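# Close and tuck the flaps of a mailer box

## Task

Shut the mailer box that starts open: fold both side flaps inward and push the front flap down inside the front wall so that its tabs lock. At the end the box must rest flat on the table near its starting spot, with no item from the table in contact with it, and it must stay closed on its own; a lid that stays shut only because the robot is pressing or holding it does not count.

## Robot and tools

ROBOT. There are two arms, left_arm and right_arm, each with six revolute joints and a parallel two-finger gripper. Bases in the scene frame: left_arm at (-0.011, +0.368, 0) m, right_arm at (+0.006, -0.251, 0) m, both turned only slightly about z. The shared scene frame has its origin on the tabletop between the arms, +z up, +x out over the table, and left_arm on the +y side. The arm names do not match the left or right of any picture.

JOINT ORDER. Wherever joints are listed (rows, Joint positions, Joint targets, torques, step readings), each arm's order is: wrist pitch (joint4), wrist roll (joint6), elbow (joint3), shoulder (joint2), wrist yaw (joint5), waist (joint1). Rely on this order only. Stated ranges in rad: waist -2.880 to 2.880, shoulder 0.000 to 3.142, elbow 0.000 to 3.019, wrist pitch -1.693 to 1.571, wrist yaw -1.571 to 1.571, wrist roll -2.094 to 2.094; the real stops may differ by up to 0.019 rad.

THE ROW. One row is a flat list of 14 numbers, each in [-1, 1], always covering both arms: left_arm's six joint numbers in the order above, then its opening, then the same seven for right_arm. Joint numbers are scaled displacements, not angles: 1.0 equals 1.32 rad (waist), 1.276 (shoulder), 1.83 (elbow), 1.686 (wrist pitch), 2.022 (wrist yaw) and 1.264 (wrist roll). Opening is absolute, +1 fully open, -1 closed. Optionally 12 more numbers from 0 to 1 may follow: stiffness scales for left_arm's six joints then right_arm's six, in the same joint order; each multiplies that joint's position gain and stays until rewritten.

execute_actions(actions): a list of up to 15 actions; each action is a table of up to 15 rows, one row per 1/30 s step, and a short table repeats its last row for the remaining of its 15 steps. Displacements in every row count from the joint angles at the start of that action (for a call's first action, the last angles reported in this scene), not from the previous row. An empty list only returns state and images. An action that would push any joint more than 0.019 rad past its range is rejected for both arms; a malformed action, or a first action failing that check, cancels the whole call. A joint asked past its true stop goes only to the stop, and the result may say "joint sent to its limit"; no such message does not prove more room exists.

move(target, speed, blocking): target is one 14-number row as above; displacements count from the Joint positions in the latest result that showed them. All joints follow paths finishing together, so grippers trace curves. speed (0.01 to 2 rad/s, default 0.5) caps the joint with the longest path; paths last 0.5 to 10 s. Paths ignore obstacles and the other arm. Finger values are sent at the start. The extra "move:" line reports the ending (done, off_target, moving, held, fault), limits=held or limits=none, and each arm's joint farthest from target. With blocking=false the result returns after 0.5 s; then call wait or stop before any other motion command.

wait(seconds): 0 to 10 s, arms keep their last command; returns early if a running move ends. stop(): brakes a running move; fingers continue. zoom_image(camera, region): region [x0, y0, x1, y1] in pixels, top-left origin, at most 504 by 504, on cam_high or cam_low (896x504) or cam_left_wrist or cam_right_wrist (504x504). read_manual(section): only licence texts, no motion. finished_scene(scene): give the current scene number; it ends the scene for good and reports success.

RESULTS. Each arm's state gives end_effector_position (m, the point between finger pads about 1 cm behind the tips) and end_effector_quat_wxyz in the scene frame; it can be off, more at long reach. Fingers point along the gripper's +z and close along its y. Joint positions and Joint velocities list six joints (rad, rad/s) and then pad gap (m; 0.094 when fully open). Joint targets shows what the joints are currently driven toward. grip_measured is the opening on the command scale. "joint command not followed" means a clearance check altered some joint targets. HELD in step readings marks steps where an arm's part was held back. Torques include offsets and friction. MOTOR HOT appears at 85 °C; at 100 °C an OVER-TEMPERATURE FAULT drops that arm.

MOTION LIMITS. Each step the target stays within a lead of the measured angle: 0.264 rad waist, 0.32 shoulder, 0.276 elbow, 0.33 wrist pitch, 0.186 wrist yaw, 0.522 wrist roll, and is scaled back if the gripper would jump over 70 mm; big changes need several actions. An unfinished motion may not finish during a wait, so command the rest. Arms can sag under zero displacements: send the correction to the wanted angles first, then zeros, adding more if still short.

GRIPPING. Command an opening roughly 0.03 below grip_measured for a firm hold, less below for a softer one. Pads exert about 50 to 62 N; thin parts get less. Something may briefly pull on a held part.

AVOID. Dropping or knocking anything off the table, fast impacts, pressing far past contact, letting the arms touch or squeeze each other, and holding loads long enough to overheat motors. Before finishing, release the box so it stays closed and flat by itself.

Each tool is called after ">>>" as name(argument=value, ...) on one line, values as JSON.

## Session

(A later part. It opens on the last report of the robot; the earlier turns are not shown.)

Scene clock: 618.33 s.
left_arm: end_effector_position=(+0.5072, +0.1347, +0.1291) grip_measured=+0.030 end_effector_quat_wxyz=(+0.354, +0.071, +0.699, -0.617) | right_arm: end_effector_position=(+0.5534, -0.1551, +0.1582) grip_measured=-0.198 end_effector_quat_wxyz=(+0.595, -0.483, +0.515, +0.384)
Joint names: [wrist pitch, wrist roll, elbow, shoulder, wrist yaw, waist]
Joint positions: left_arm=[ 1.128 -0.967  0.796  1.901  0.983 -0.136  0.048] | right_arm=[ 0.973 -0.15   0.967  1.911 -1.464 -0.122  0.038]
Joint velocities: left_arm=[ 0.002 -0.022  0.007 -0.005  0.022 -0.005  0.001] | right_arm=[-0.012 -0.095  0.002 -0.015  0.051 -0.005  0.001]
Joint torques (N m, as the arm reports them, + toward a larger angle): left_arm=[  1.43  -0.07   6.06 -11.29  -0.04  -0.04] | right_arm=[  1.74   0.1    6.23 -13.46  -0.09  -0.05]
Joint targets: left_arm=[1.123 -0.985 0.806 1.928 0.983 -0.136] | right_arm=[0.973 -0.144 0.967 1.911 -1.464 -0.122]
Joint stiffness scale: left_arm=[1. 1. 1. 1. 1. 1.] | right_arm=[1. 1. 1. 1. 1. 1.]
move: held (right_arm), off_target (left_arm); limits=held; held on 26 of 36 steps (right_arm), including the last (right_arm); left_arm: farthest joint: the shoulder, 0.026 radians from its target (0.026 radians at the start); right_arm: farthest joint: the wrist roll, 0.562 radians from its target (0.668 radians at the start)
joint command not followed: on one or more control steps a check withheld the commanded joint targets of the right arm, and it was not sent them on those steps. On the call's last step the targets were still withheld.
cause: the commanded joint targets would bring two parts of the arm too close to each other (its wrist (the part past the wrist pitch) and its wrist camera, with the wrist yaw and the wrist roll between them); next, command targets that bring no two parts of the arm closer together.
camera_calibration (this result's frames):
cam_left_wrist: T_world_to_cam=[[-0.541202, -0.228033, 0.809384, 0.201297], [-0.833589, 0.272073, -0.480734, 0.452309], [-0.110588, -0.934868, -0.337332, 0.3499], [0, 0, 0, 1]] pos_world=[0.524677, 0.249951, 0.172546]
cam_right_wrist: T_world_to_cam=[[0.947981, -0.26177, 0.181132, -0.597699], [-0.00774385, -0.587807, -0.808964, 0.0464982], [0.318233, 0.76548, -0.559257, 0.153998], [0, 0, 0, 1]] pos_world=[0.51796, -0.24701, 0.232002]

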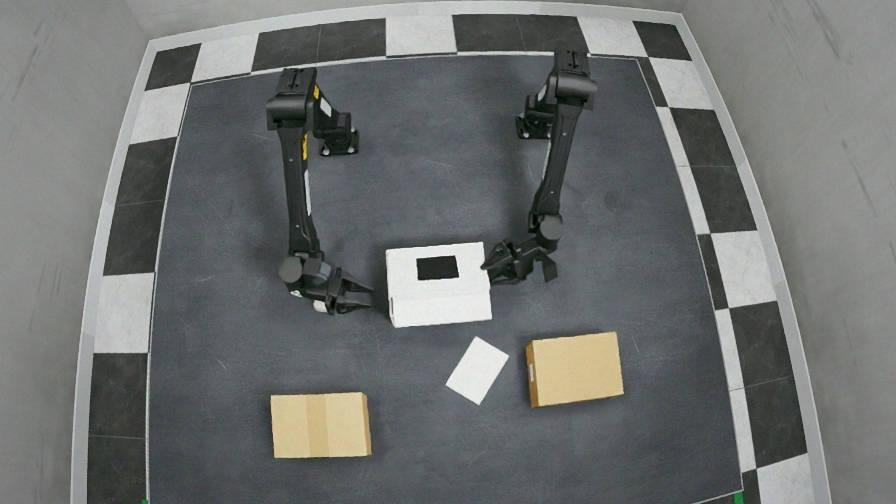

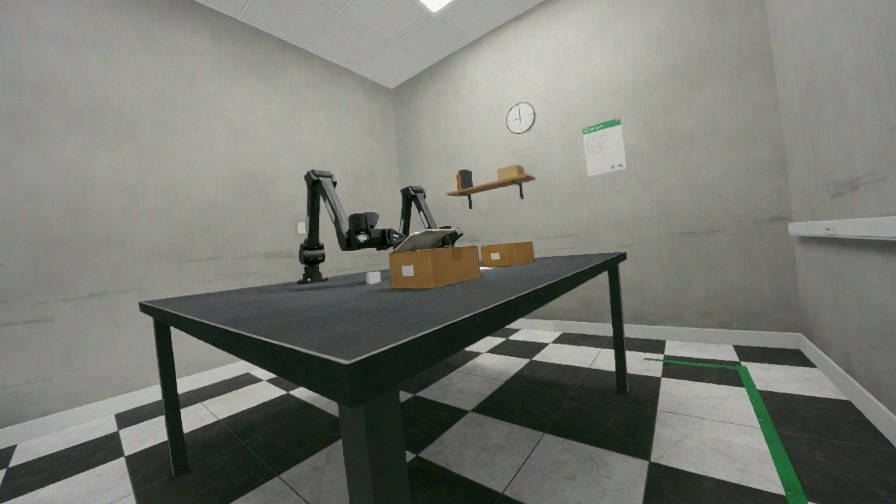

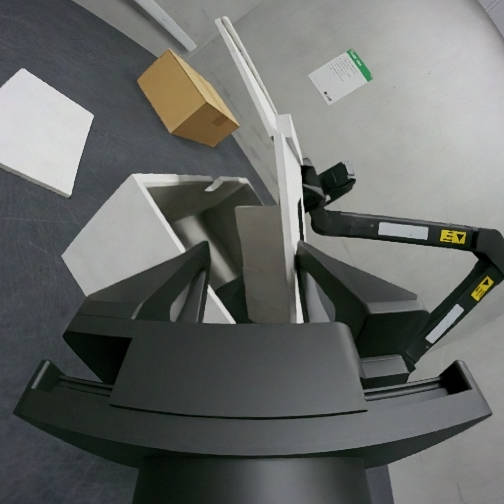

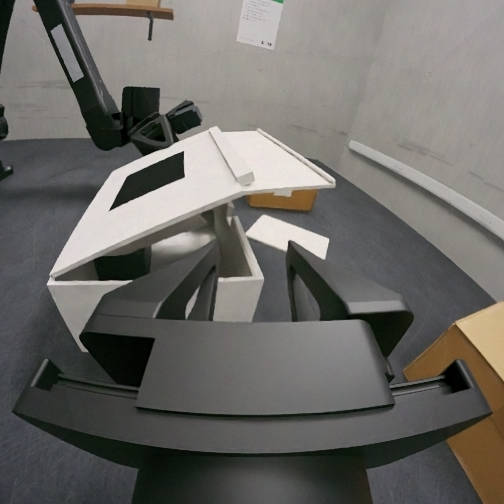

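>>> move(target=[-0.003,-0.009,0.008,0.02,0,0,0.03,-0.095,0.79,0.213,0.078,-0.057,-0.03,-0.2], speed=1.0)

Scene clock: 648.40 s.
left_arm: end_effector_position=(+0.5072, +0.1347, +0.1291) grip_measured=+0.030 end_effector_quat_wxyz=(+0.354, +0.071, +0.699, -0.617) | right_arm: end_effector_position=(+0.6109, -0.1761, +0.1754) grip_measured=-0.198 end_effector_quat_wxyz=(+0.115, +0.008, +0.707, +0.698)
Joint names: [wrist pitch, wrist roll, elbow, shoulder, wrist yaw, waist]
Joint positions: left_arm=[ 1.128 -0.967  0.796  1.901  0.983 -0.136  0.048] | right_arm=[ 0.81   1.435  1.203  1.998 -1.557 -0.146  0.038]
Joint velocities: left_arm=[-0.002 -0.007 -0.017 -0.015 -0.007 -0.015  0.001] | right_arm=[ 0.002  0.007  0.007 -0.005  0.007 -0.015  0.002]
Joint torques (N m, as the arm reports them, + toward a larger angle): left_arm=[  1.42  -0.07   6.05 -11.22  -0.05  -0.1 ] | right_arm=[  1.29   0.06  10.2  -14.88  -0.26  -0.61]
Joint targets: left_arm=[1.123 -0.985 0.806 1.928 0.983 -0.136] | right_arm=[0.799 1.447 1.239 2.014 -1.561 -0.161]
Joint stiffness scale: left_arm=[1. 1. 1. 1. 1. 1.] | right_arm=[1. 1. 1. 1. 1. 1.]
move: off_target (left_arm, right_arm); limits=none; left_arm: farthest joint: the shoulder, 0.026 radians from its target (0.026 radians at the start); right_arm: farthest joint: the elbow, 0.036 radians from its target (0.272 radians at the start)
camera_calibration (this result's frames):
cam_left_wrist: T_world_to_cam=[[-0.541202, -0.228033, 0.809384, 0.201297], [-0.833589, 0.272073, -0.480734, 0.452309], [-0.110588, -0.934868, -0.337332, 0.3499], [0, 0, 0, 1]] pos_world=[0.524677, 0.249951, 0.172546]
cam_right_wrist: T_world_to_cam=[[0.146896, -0.0503917, -0.987868, 0.0708633], [-0.898421, -0.424629, -0.111934, 0.49911], [-0.413837, 0.903964, -0.107649, 0.553819], [0, 0, 0, 1]] pos_world=[0.667192, -0.285124, 0.185489]

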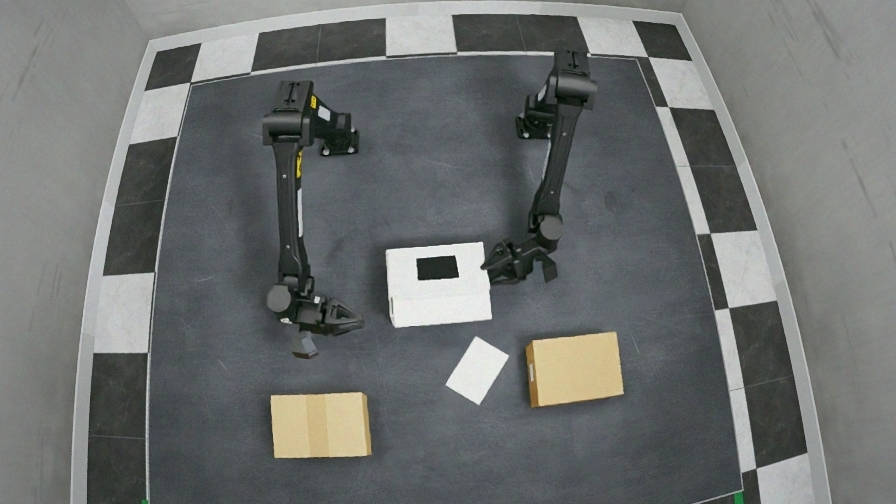

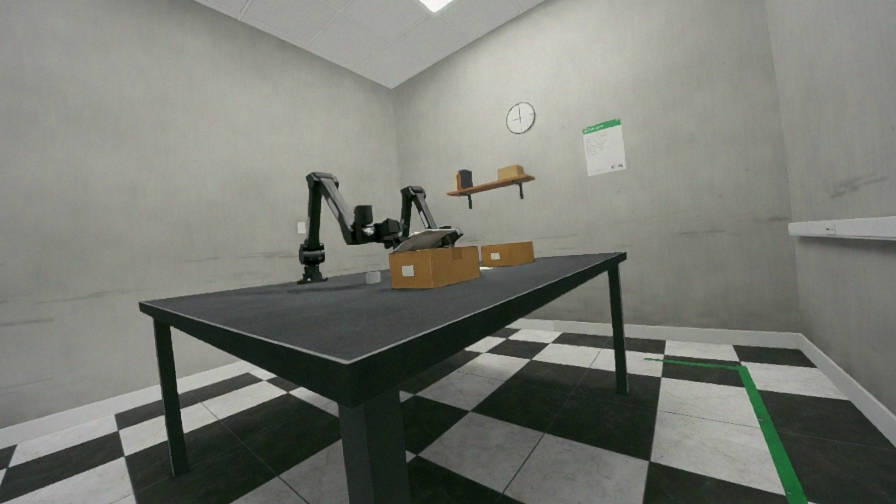

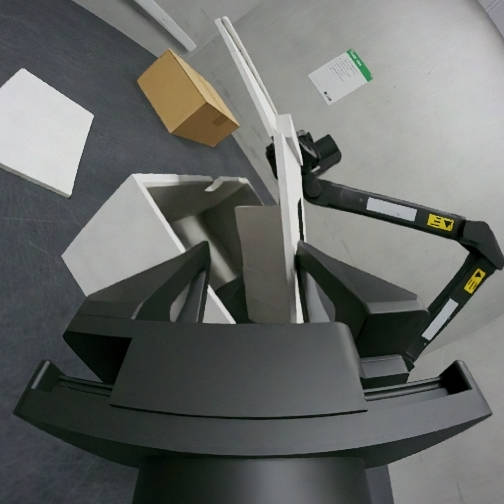

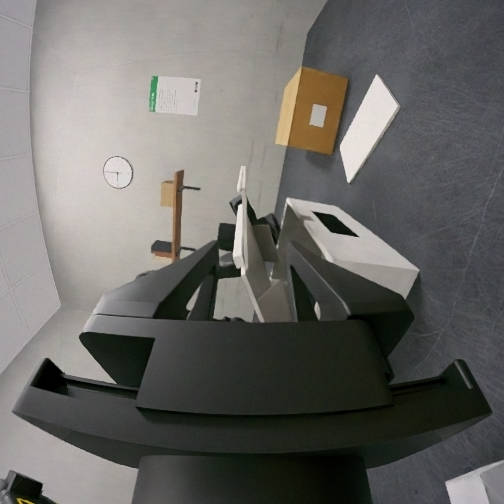

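>>> move(target=[-0.003,-0.009,0.008,0.02,0,0,0.03,0,0.005,0.033,0.01,0,0.13,-0.2], speed=0.15)

>>> zoom_image(camera="cam_high", region=[300, 190, 600, 350])

Scene clock: 656.70 s.
left_arm: end_effector_position=(+0.5072, +0.1347, +0.1291) grip_measured=+0.030 end_effector_quat_wxyz=(+0.354, +0.071, +0.699, -0.617) | right_arm: end_effector_position=(+0.5932, -0.0822, +0.1774) grip_measured=-0.198 end_effector_quat_wxyz=(+0.061, -0.049, +0.705, +0.705)
Joint names: [wrist pitch, wrist roll, elbow, shoulder, wrist yaw, waist]
Joint positions: left_arm=[ 1.128 -0.967  0.796  1.901  0.983 -0.136  0.048] | right_arm=[ 0.81   1.436  1.209  1.998 -1.557  0.011  0.038]
Joint velocities: left_arm=[-0.012 -0.007  0.007 -0.005 -0.007 -0.005 -0.001] | right_arm=[ 0.007 -0.066  0.002  0.024 -0.022  0.005 -0.001]
Joint torques (N m, as the arm reports them, + toward a larger angle): left_arm=[  1.43  -0.08   6.06 -11.23  -0.05  -0.13] | right_arm=[  1.96   0.    10.28 -15.13  -0.09   0.05]
Joint targets: left_arm=[1.123 -0.985 0.806 1.928 0.983 -0.136] | right_arm=[0.810 1.445 1.245 2.011 -1.557 0.018]
Joint stiffness scale: left_arm=[1. 1. 1. 1. 1. 1.] | right_arm=[1. 1. 1. 1. 1. 1.]
move: off_target (left_arm, right_arm); limits=none; left_arm: farthest joint: the shoulder, 0.026 radians from its target (0.026 radians at the start); right_arm: farthest joint: the elbow, 0.036 radians from its target (0.042 radians at the start)
camera_calibration (this result's frames):
cam_left_wrist: T_world_to_cam=[[-0.541202, -0.228033, 0.809384, 0.201297], [-0.833589, 0.272073, -0.480734, 0.452309], [-0.110588, -0.934868, -0.337332, 0.3499], [0, 0, 0, 1]] pos_world=[0.524677, 0.249951, 0.172546]
cam_right_wrist: T_world_to_cam=[[0.15788, -0.0267289, -0.987097, 0.0754432], [-0.820105, -0.560332, -0.115998, 0.466389], [-0.550002, 0.827836, -0.110386, 0.536784], [0, 0, 0, 1]] pos_world=[0.665809, -0.18102, 0.187823]

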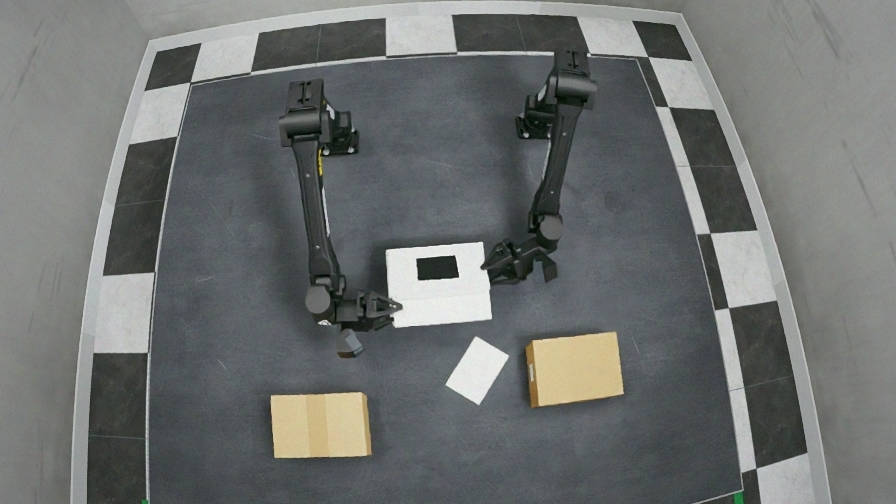

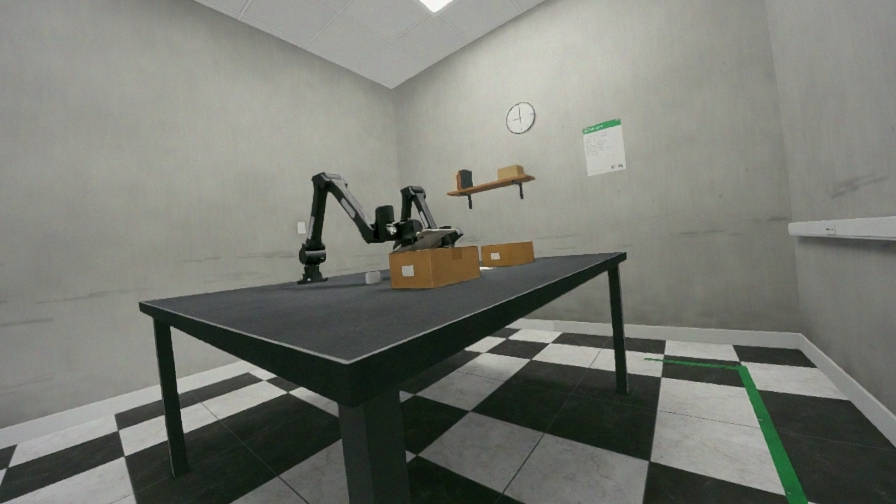

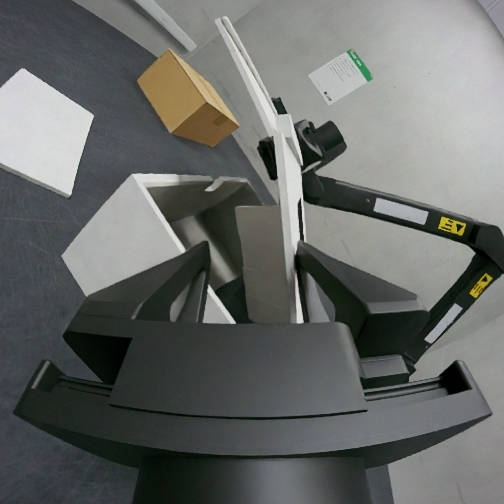

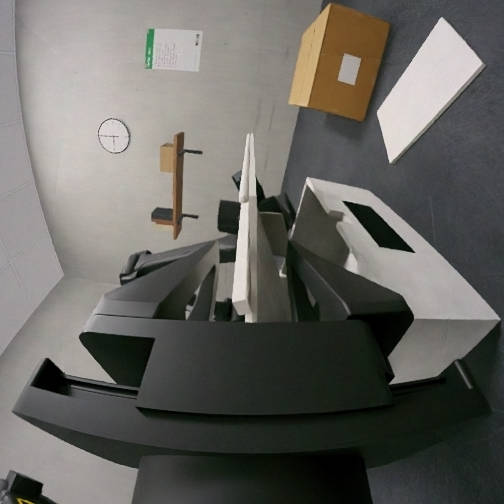

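Region (300, 190, 600, 350) of cam_high's 896x504 image, scaled by 1.680, with more detail than that image has; it fills the top 269 rows of this view, and the rest is white.

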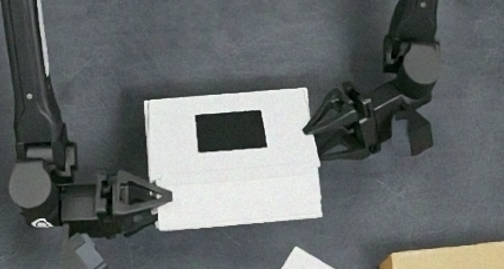

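>>> move(target=[-0.003,-0.009,0.008,0.02,0,0,0.03,0,0.005,0.04,0.025,0,0.022,-0.3], speed=0.06)

>>> move(target=[-0.003,-0.009,0.008,0.02,0,0,0.03,0,0.005,0.028,0.01,0,0.005,-0.96])

Scene clock: 666.13 s.
left_arm: end_effector_position=(+0.5072, +0.1347, +0.1291) grip_measured=+0.030 end_effector_quat_wxyz=(+0.354, +0.071, +0.699, -0.617) | right_arm: end_effector_position=(+0.5953, -0.0737, +0.1715) grip_measured=-0.298 end_effector_quat_wxyz=(+0.055, -0.052, +0.705, +0.705)
Joint names: [wrist pitch, wrist roll, elbow, shoulder, wrist yaw, waist]
Joint positions: left_arm=[ 1.128 -0.967  0.796  1.901  0.983 -0.136  0.048] | right_arm=[ 0.81   1.436  1.223  2.017 -1.557  0.026  0.033]
Joint velocities: left_arm=[ 0.002  0.051  0.012 -0.005 -0.007 -0.024 -0.   ] | right_arm=[-0.007 -0.081 -0.002 -0.015 -0.066 -0.005  0.   ]
Joint torques (N m, as the arm reports them, + toward a larger angle): left_arm=[  1.45  -0.08   6.08 -11.21  -0.05  -0.04] | right_arm=[  1.8    0.02  10.29 -14.95  -0.09  -0.01]
Joint targets: left_arm=[1.123 -0.985 0.806 1.928 0.983 -0.136] | right_arm=[0.810 1.446 1.260 2.031 -1.557 0.039]
Joint stiffness scale: left_arm=[1. 1. 1. 1. 1. 1.] | right_arm=[1. 1. 1. 1. 1. 1.]
move: off_target (left_arm, right_arm); limits=none; left_arm: farthest joint: the shoulder, 0.026 radians from its target (0.026 radians at the start); right_arm: farthest joint: the elbow, 0.037 radians from its target (0.051 radians at the start)
camera_calibration (this result's frames):
cam_left_wrist: T_world_to_cam=[[-0.541202, -0.228033, 0.809384, 0.201297], [-0.833589, 0.272073, -0.480734, 0.452309], [-0.110588, -0.934868, -0.337332, 0.3499], [0, 0, 0, 1]] pos_world=[0.524677, 0.249951, 0.172546]
cam_right_wrist: T_world_to_cam=[[0.153354, -0.0244892, -0.987868, 0.0724611], [-0.812462, -0.572167, -0.11194, 0.466123], [-0.562484, 0.819771, -0.107641, 0.536604], [0, 0, 0, 1]] pos_world=[0.669426, -0.171418, 0.18152]

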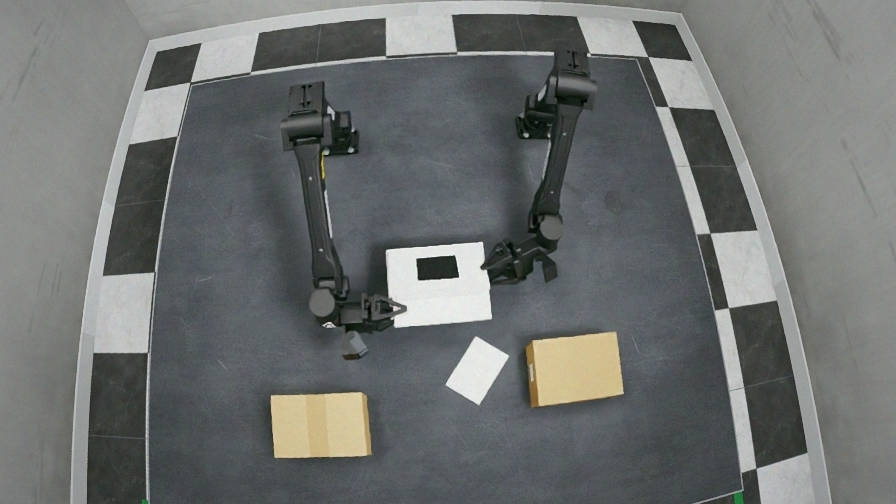

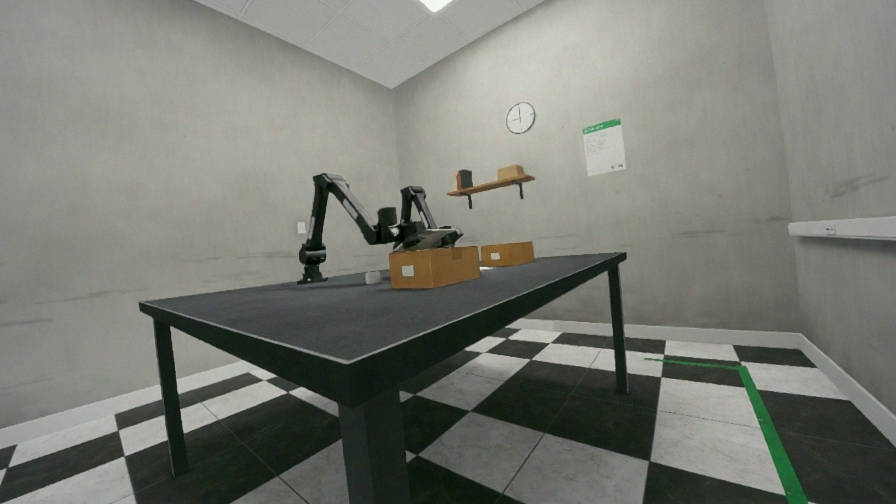

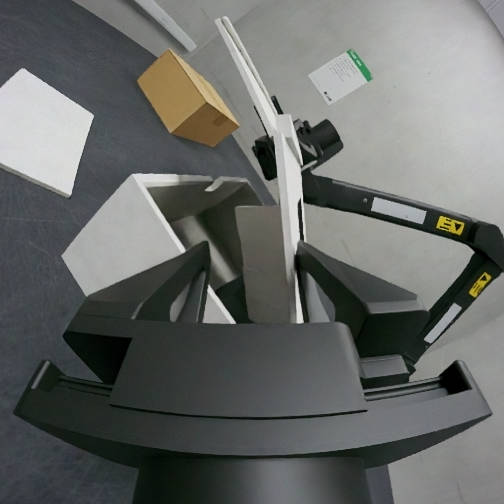

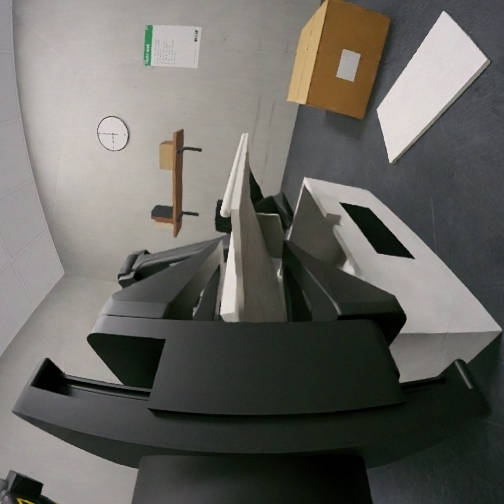

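Scene clock: 666.83 s.
left_arm: end_effector_position=(+0.5072, +0.1347, +0.1291) grip_measured=+0.030 end_effector_quat_wxyz=(+0.354, +0.071, +0.699, -0.617) | right_arm: end_effector_position=(+0.5957, -0.0737, +0.1716) grip_measured=-0.950 end_effector_quat_wxyz=(+0.055, -0.052, +0.705, +0.705)
Joint names: [wrist pitch, wrist roll, elbow, shoulder, wrist yaw, waist]
Joint positions: left_arm=[ 1.128 -0.968  0.796  1.901  0.983 -0.136  0.048] | right_arm=[ 0.81   1.436  1.223  2.017 -1.555  0.026  0.002]
Joint velocities: left_arm=[ 0.007 -0.022 -0.002 -0.005 -0.037  0.005  0.   ] | right_arm=[ 0.002 -0.051 -0.017 -0.005 -0.007 -0.015 -0.001]
Joint torques (N m, as the arm reports them, + toward a larger angle): left_arm=[  1.42  -0.07   6.05 -11.22  -0.05  -0.15] | right_arm=[  1.93   0.03  10.13 -15.9   -0.14   0.39]
Joint targets: left_arm=[1.123 -0.985 0.806 1.928 0.983 -0.136] | right_arm=[0.810 1.446 1.259 2.030 -1.557 0.032]
Joint stiffness scale: left_arm=[1. 1. 1. 1. 1. 1.] | right_arm=[1. 1. 1. 1. 1. 1.]
move: off_target (left_arm, right_arm); limits=none; left_arm: farthest joint: the shoulder, 0.026 radians from its target (0.026 radians at the start); right_arm: farthest joint: the elbow, 0.035 radians from its target (0.036 radians at the start)
camera_calibration (this result's frames):
cam_left_wrist: T_world_to_cam=[[-0.540921, -0.227904, 0.809607, 0.201109], [-0.833755, 0.272002, -0.480486, 0.452371], [-0.11071, -0.93492, -0.337148, 0.349945], [0, 0, 0, 1]] pos_world=[0.524693, 0.249958, 0.172522]
cam_right_wrist: T_world_to_cam=[[0.153683, -0.0247467, -0.98781, 0.0723049], [-0.813509, -0.570613, -0.112271, 0.467283], [-0.560879, 0.820846, -0.107825, 0.536016], [0, 0, 0, 1]] pos_world=[0.669667, -0.17156, 0.181682]

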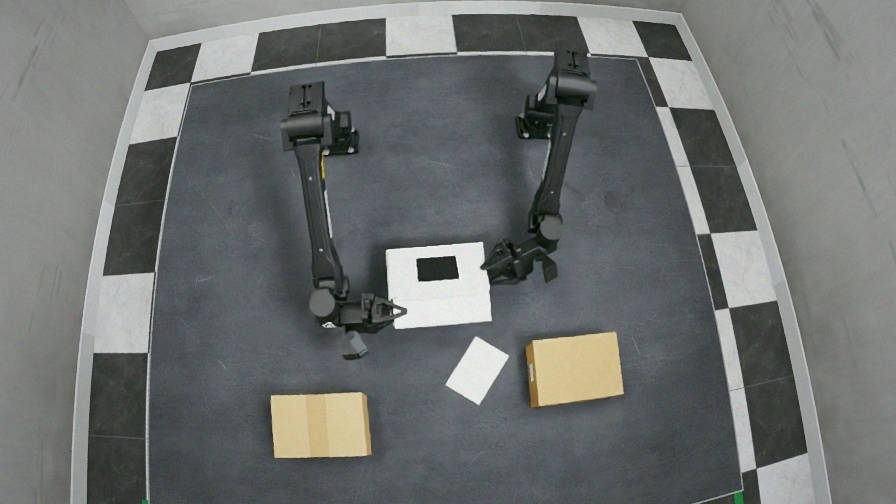

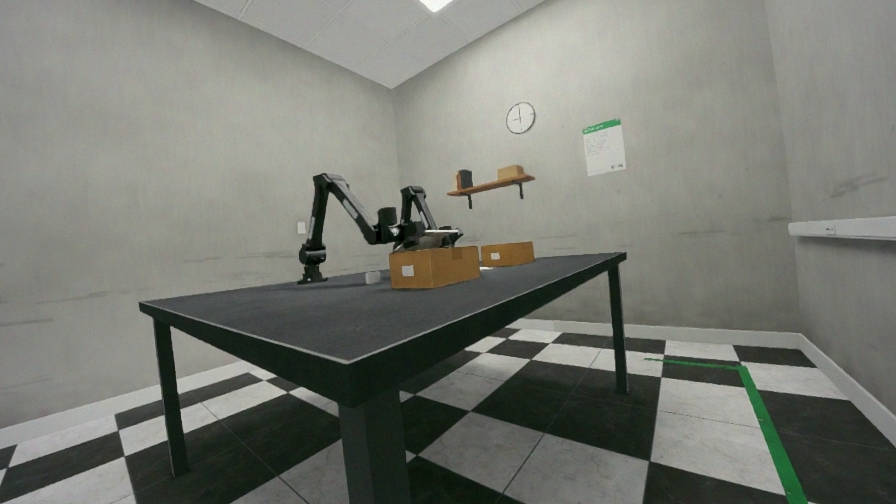

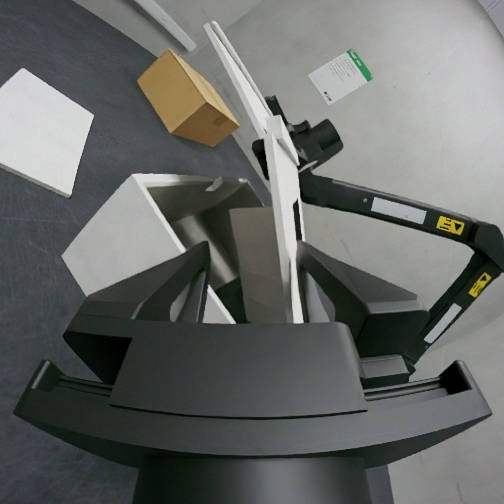

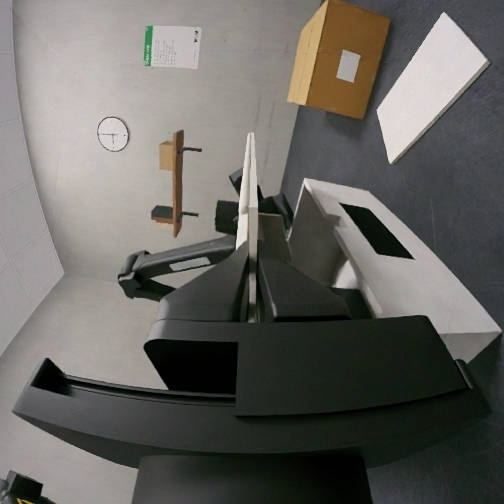

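>>> move(target=[-0.003,0,0.008,-0.03,0,0,0.03,0.012,0.323,-0.026,-0.016,0,0.005,-1], speed=0.3)

Scene clock: 691.97 s.
left_arm: end_effector_position=(+0.5069, +0.1346, +0.1343) grip_measured=+0.030 end_effector_quat_wxyz=(+0.357, +0.074, +0.697, -0.618) | right_arm: end_effector_position=(+0.5854, -0.0738, +0.1605) grip_measured=-0.967 end_effector_quat_wxyz=(-0.178, +0.182, +0.683, +0.684)
Joint names: [wrist pitch, wrist roll, elbow, shoulder, wrist yaw, waist]
Joint positions: left_arm=[ 1.128 -0.968  0.796  1.891  0.985 -0.136  0.048] | right_arm=[ 0.814  2.07   1.186  2.015 -1.554  0.026  0.002]
Joint velocities: left_arm=[ 0.002 -0.022 -0.007 -0.005  0.007  0.005 -0.001] | right_arm=[-0.017  0.051 -0.007 -0.005  0.037 -0.015 -0.   ]
Joint torques (N m, as the arm reports them, + toward a larger angle): left_arm=[  1.41   0.1    6.13 -15.63  -0.14  -0.11] | right_arm=[  2.9    0.13   7.53 -17.37  -0.1    0.23]
Joint targets: left_arm=[1.123 -0.968 0.806 1.861 0.983 -0.136] | right_arm=[0.832 2.089 1.190 1.996 -1.555 0.032]
Joint stiffness scale: left_arm=[1. 1. 1. 1. 1. 1.] | right_arm=[1. 1. 1. 1. 1. 1.]
move: off_target (left_arm); limits=none; left_arm: farthest joint: the shoulder, 0.030 radians from its target (0.040 radians at the start); right_arm: farthest joint: the shoulder, 0.019 radians from its target (0.021 radians at the start)
camera_calibration (this result's frames):
cam_left_wrist: T_world_to_cam=[[-0.549253, -0.225569, 0.804636, 0.201255], [-0.828491, 0.272808, -0.489058, 0.453034], [-0.109195, -0.935251, -0.336723, 0.35077], [0, 0, 0, 1]] pos_world=[0.524177, 0.249863, 0.177736]
cam_right_wrist: T_world_to_cam=[[-0.489552, -0.0215843, -0.871707, 0.42104], [-0.70997, -0.570527, 0.412847, 0.31272], [-0.506243, 0.820995, 0.263978, 0.437493], [0, 0, 0, 1]] pos_world=[0.64962, -0.171677, 0.122429]

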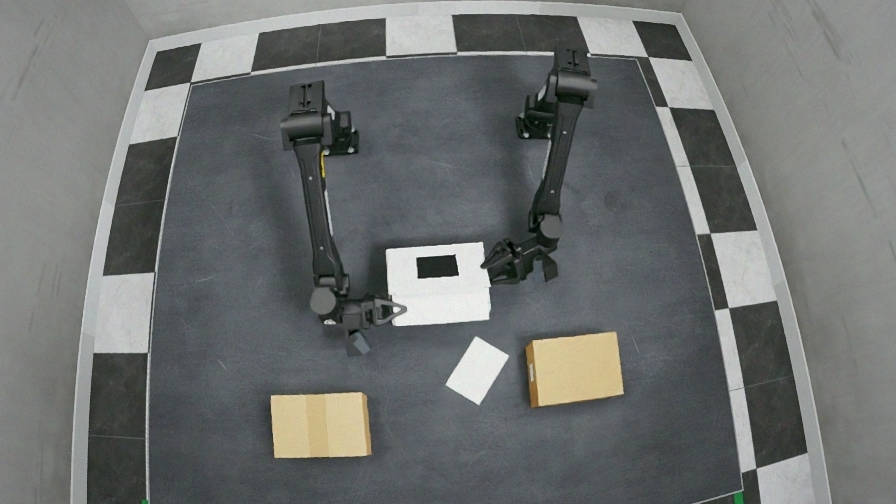

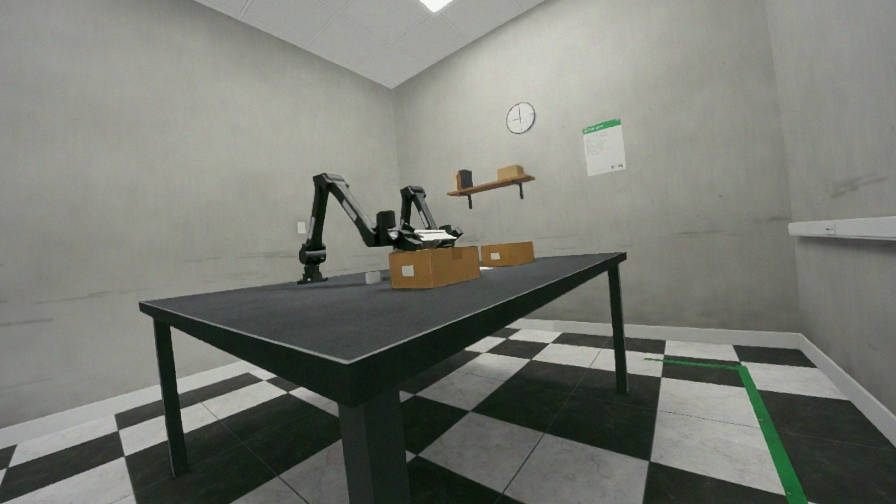

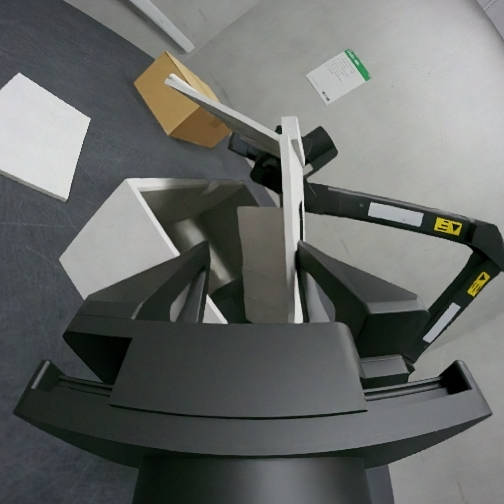

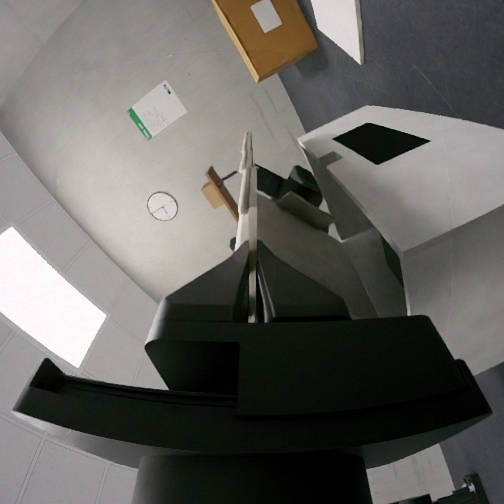

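>>> move(target=[-0.003,0,0.008,-0.032,0,0,0.03,-0.357,0.009,0.028,-0.064,0,0.005,-0.99], speed=0.3)

>>> move(target=[-0.003,0,0.008,-0.02,0,0,0.03,-0.37,0.009,0.074,-0.022,0,0.005,-0.99], speed=0.3)

Scene clock: 709.03 s.
left_arm: end_effector_position=(+0.5068, +0.1346, +0.1391) grip_measured=+0.030 end_effector_quat_wxyz=(+0.360, +0.077, +0.695, -0.618) | right_arm: end_effector_position=(+0.5688, -0.0740, +0.1526) grip_measured=-0.967 end_effector_quat_wxyz=(-0.364, +0.369, +0.607, +0.603)
Joint names: [wrist pitch, wrist roll, elbow, shoulder, wrist yaw, waist]
Joint positions: left_arm=[ 1.128 -0.968  0.796  1.882  0.985 -0.136  0.048] | right_arm=[ 0.172  2.072  1.185  1.945 -1.555  0.026  0.002]
Joint velocities: left_arm=[-0.017  0.022 -0.002  0.005 -0.051 -0.005 -0.   ] | right_arm=[-0.007  0.007 -0.022 -0.005  0.051 -0.015 -0.   ]
Joint torques (N m, as the arm reports them, + toward a larger angle): left_arm=[  1.41   0.1    6.18 -15.67  -0.06  -0.1 ] | right_arm=[  1.29   0.13  10.51 -16.69  -0.47  -0.37]
Joint targets: left_arm=[1.123 -0.968 0.806 1.849 0.985 -0.136] | right_arm=[0.160 2.088 1.222 1.930 -1.554 0.032]
Joint stiffness scale: left_arm=[1. 1. 1. 1. 1. 1.] | right_arm=[1. 1. 1. 1. 1. 1.]
move: off_target (left_arm, right_arm); limits=none; left_arm: farthest joint: the shoulder, 0.033 radians from its target (0.043 radians at the start); right_arm: farthest joint: the elbow, 0.036 radians from its target (0.036 radians at the start)
camera_calibration (this result's frames):
cam_left_wrist: T_world_to_cam=[[-0.556495, -0.224341, 0.79999, 0.20149], [-0.824041, 0.272054, -0.496934, 0.45429], [-0.106158, -0.935766, -0.336263, 0.350865], [0, 0, 0, 1]] pos_world=[0.523729, 0.249939, 0.182545]
cam_right_wrist: T_world_to_cam=[[-0.884423, -0.0259024, -0.465968, 0.568465], [-0.370813, -0.567239, 0.735349, 0.062155], [-0.283362, 0.823146, 0.492074, 0.269856], [0, 0, 0, 1]] pos_world=[0.602278, -0.17215, 0.0863915]

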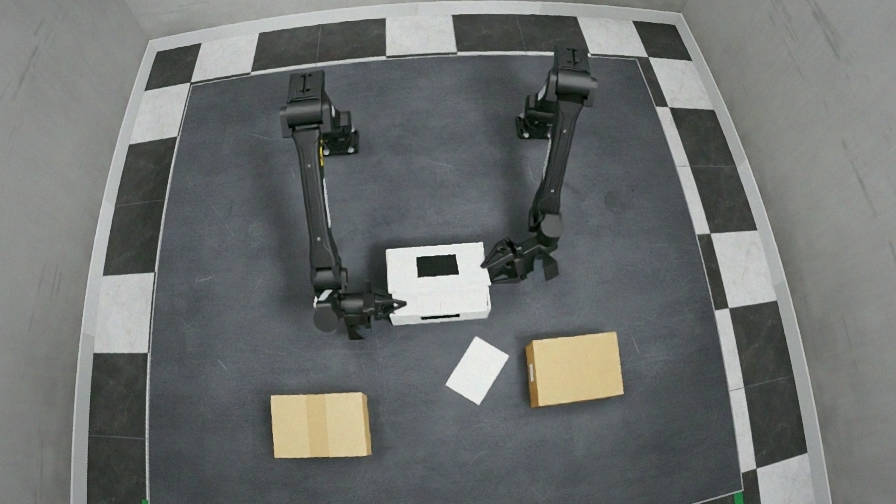

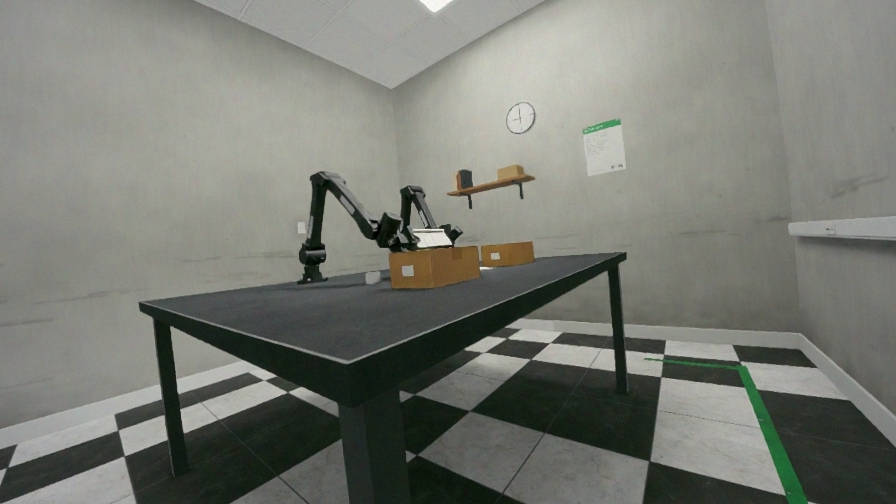

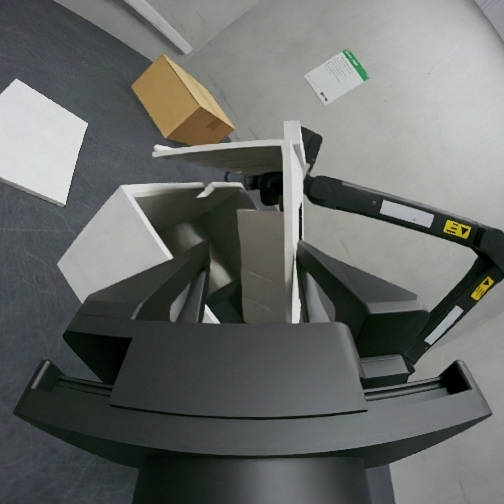

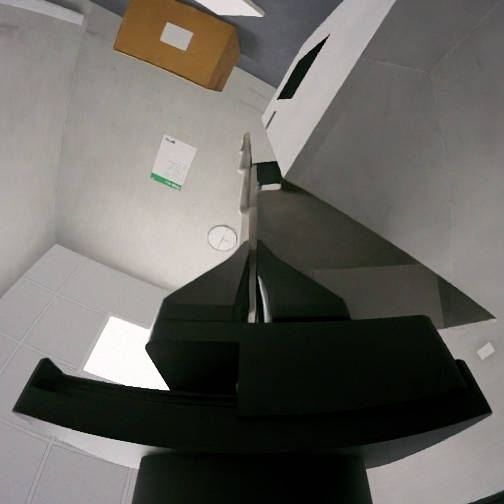

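Scene clock: 711.70 s.
left_arm: end_effector_position=(+0.5068, +0.1346, +0.1391) grip_measured=+0.030 end_effector_quat_wxyz=(+0.360, +0.077, +0.695, -0.618) | right_arm: end_effector_position=(+0.5462, -0.0742, +0.1452) grip_measured=-0.968 end_effector_quat_wxyz=(+0.525, -0.532, -0.474, -0.465)
Joint names: [wrist pitch, wrist roll, elbow, shoulder, wrist yaw, waist]
Joint positions: left_arm=[ 1.128 -0.968  0.796  1.882  0.985 -0.136  0.048] | right_arm=[-0.494  2.073  1.238  1.932 -1.553  0.026  0.002]
Joint velocities: left_arm=[ 0.012  0.007  0.012  0.005 -0.051 -0.005 -0.   ] | right_arm=[ 0.002 -0.007  0.002  0.015 -0.022 -0.005 -0.   ]
Joint torques (N m, as the arm reports them, + toward a larger angle): left_arm=[  1.43   0.09   6.19 -15.22  -0.06  -0.14] | right_arm=[  0.77   0.21  10.85 -16.85  -0.87   0.2 ]
Joint targets: left_arm=[1.123 -0.968 0.806 1.856 0.985 -0.136] | right_arm=[-0.505 2.090 1.280 1.916 -1.555 0.032]
Joint stiffness scale: left_arm=[1. 1. 1. 1. 1. 1.] | right_arm=[1. 1. 1. 1. 1. 1.]
move: off_target (left_arm, right_arm); limits=none; left_arm: farthest joint: the shoulder, 0.027 radians from its target (0.027 radians at the start); right_arm: farthest joint: the elbow, 0.041 radians from its target (0.094 radians at the start)
camera_calibration (this result's frames):
cam_left_wrist: T_world_to_cam=[[-0.556495, -0.224341, 0.79999, 0.20149], [-0.824041, 0.272054, -0.496934, 0.45429], [-0.106158, -0.935766, -0.336263, 0.350865], [0, 0, 0, 1]] pos_world=[0.523729, 0.249939, 0.182545]
cam_right_wrist: T_world_to_cam=[[-0.992936, -0.0259392, 0.115781, 0.519779], [0.110347, -0.56052, 0.820756, -0.215569], [0.0436081, 0.827735, 0.559422, 0.0793101], [0, 0, 0, 1]] pos_world=[0.536436, -0.172996, 0.0723809]

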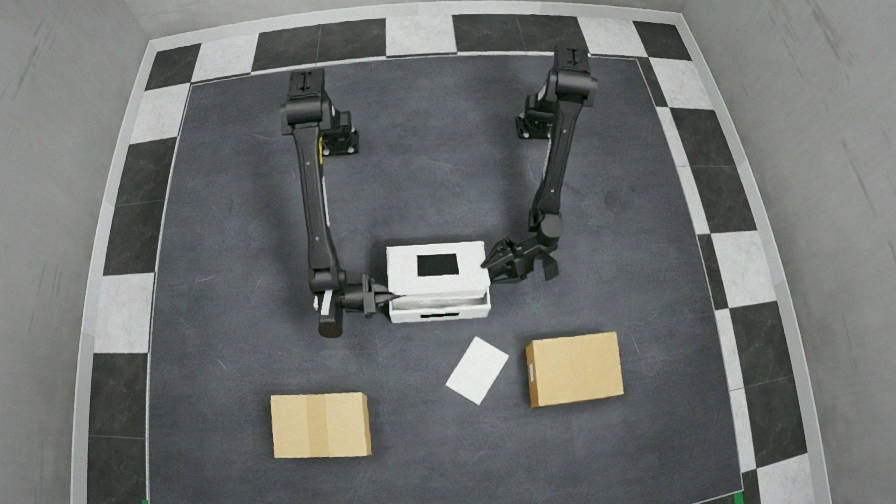

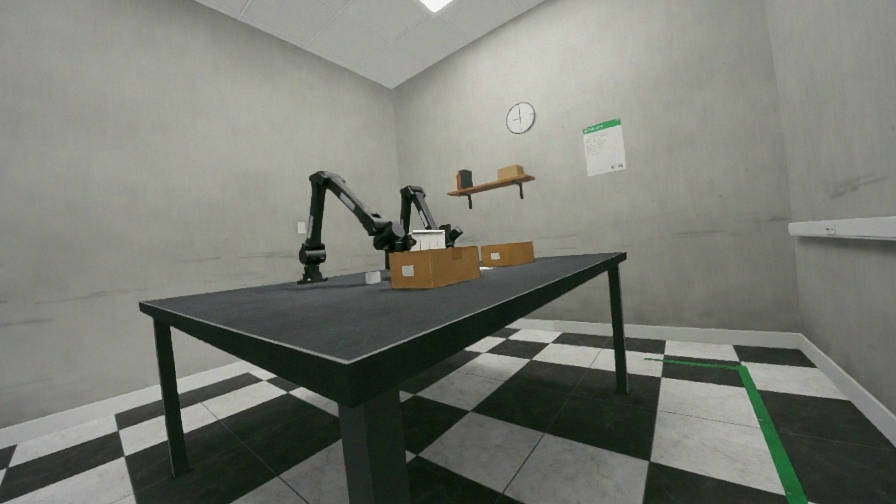

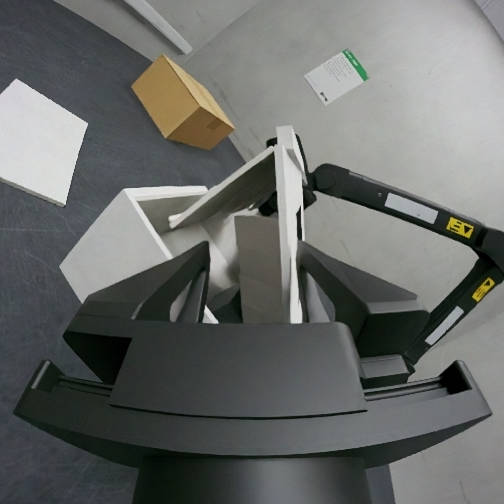

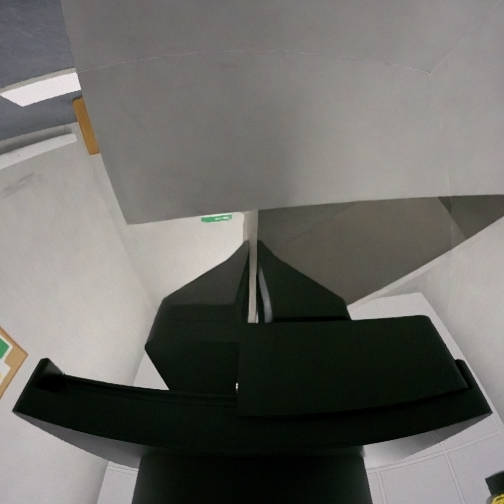

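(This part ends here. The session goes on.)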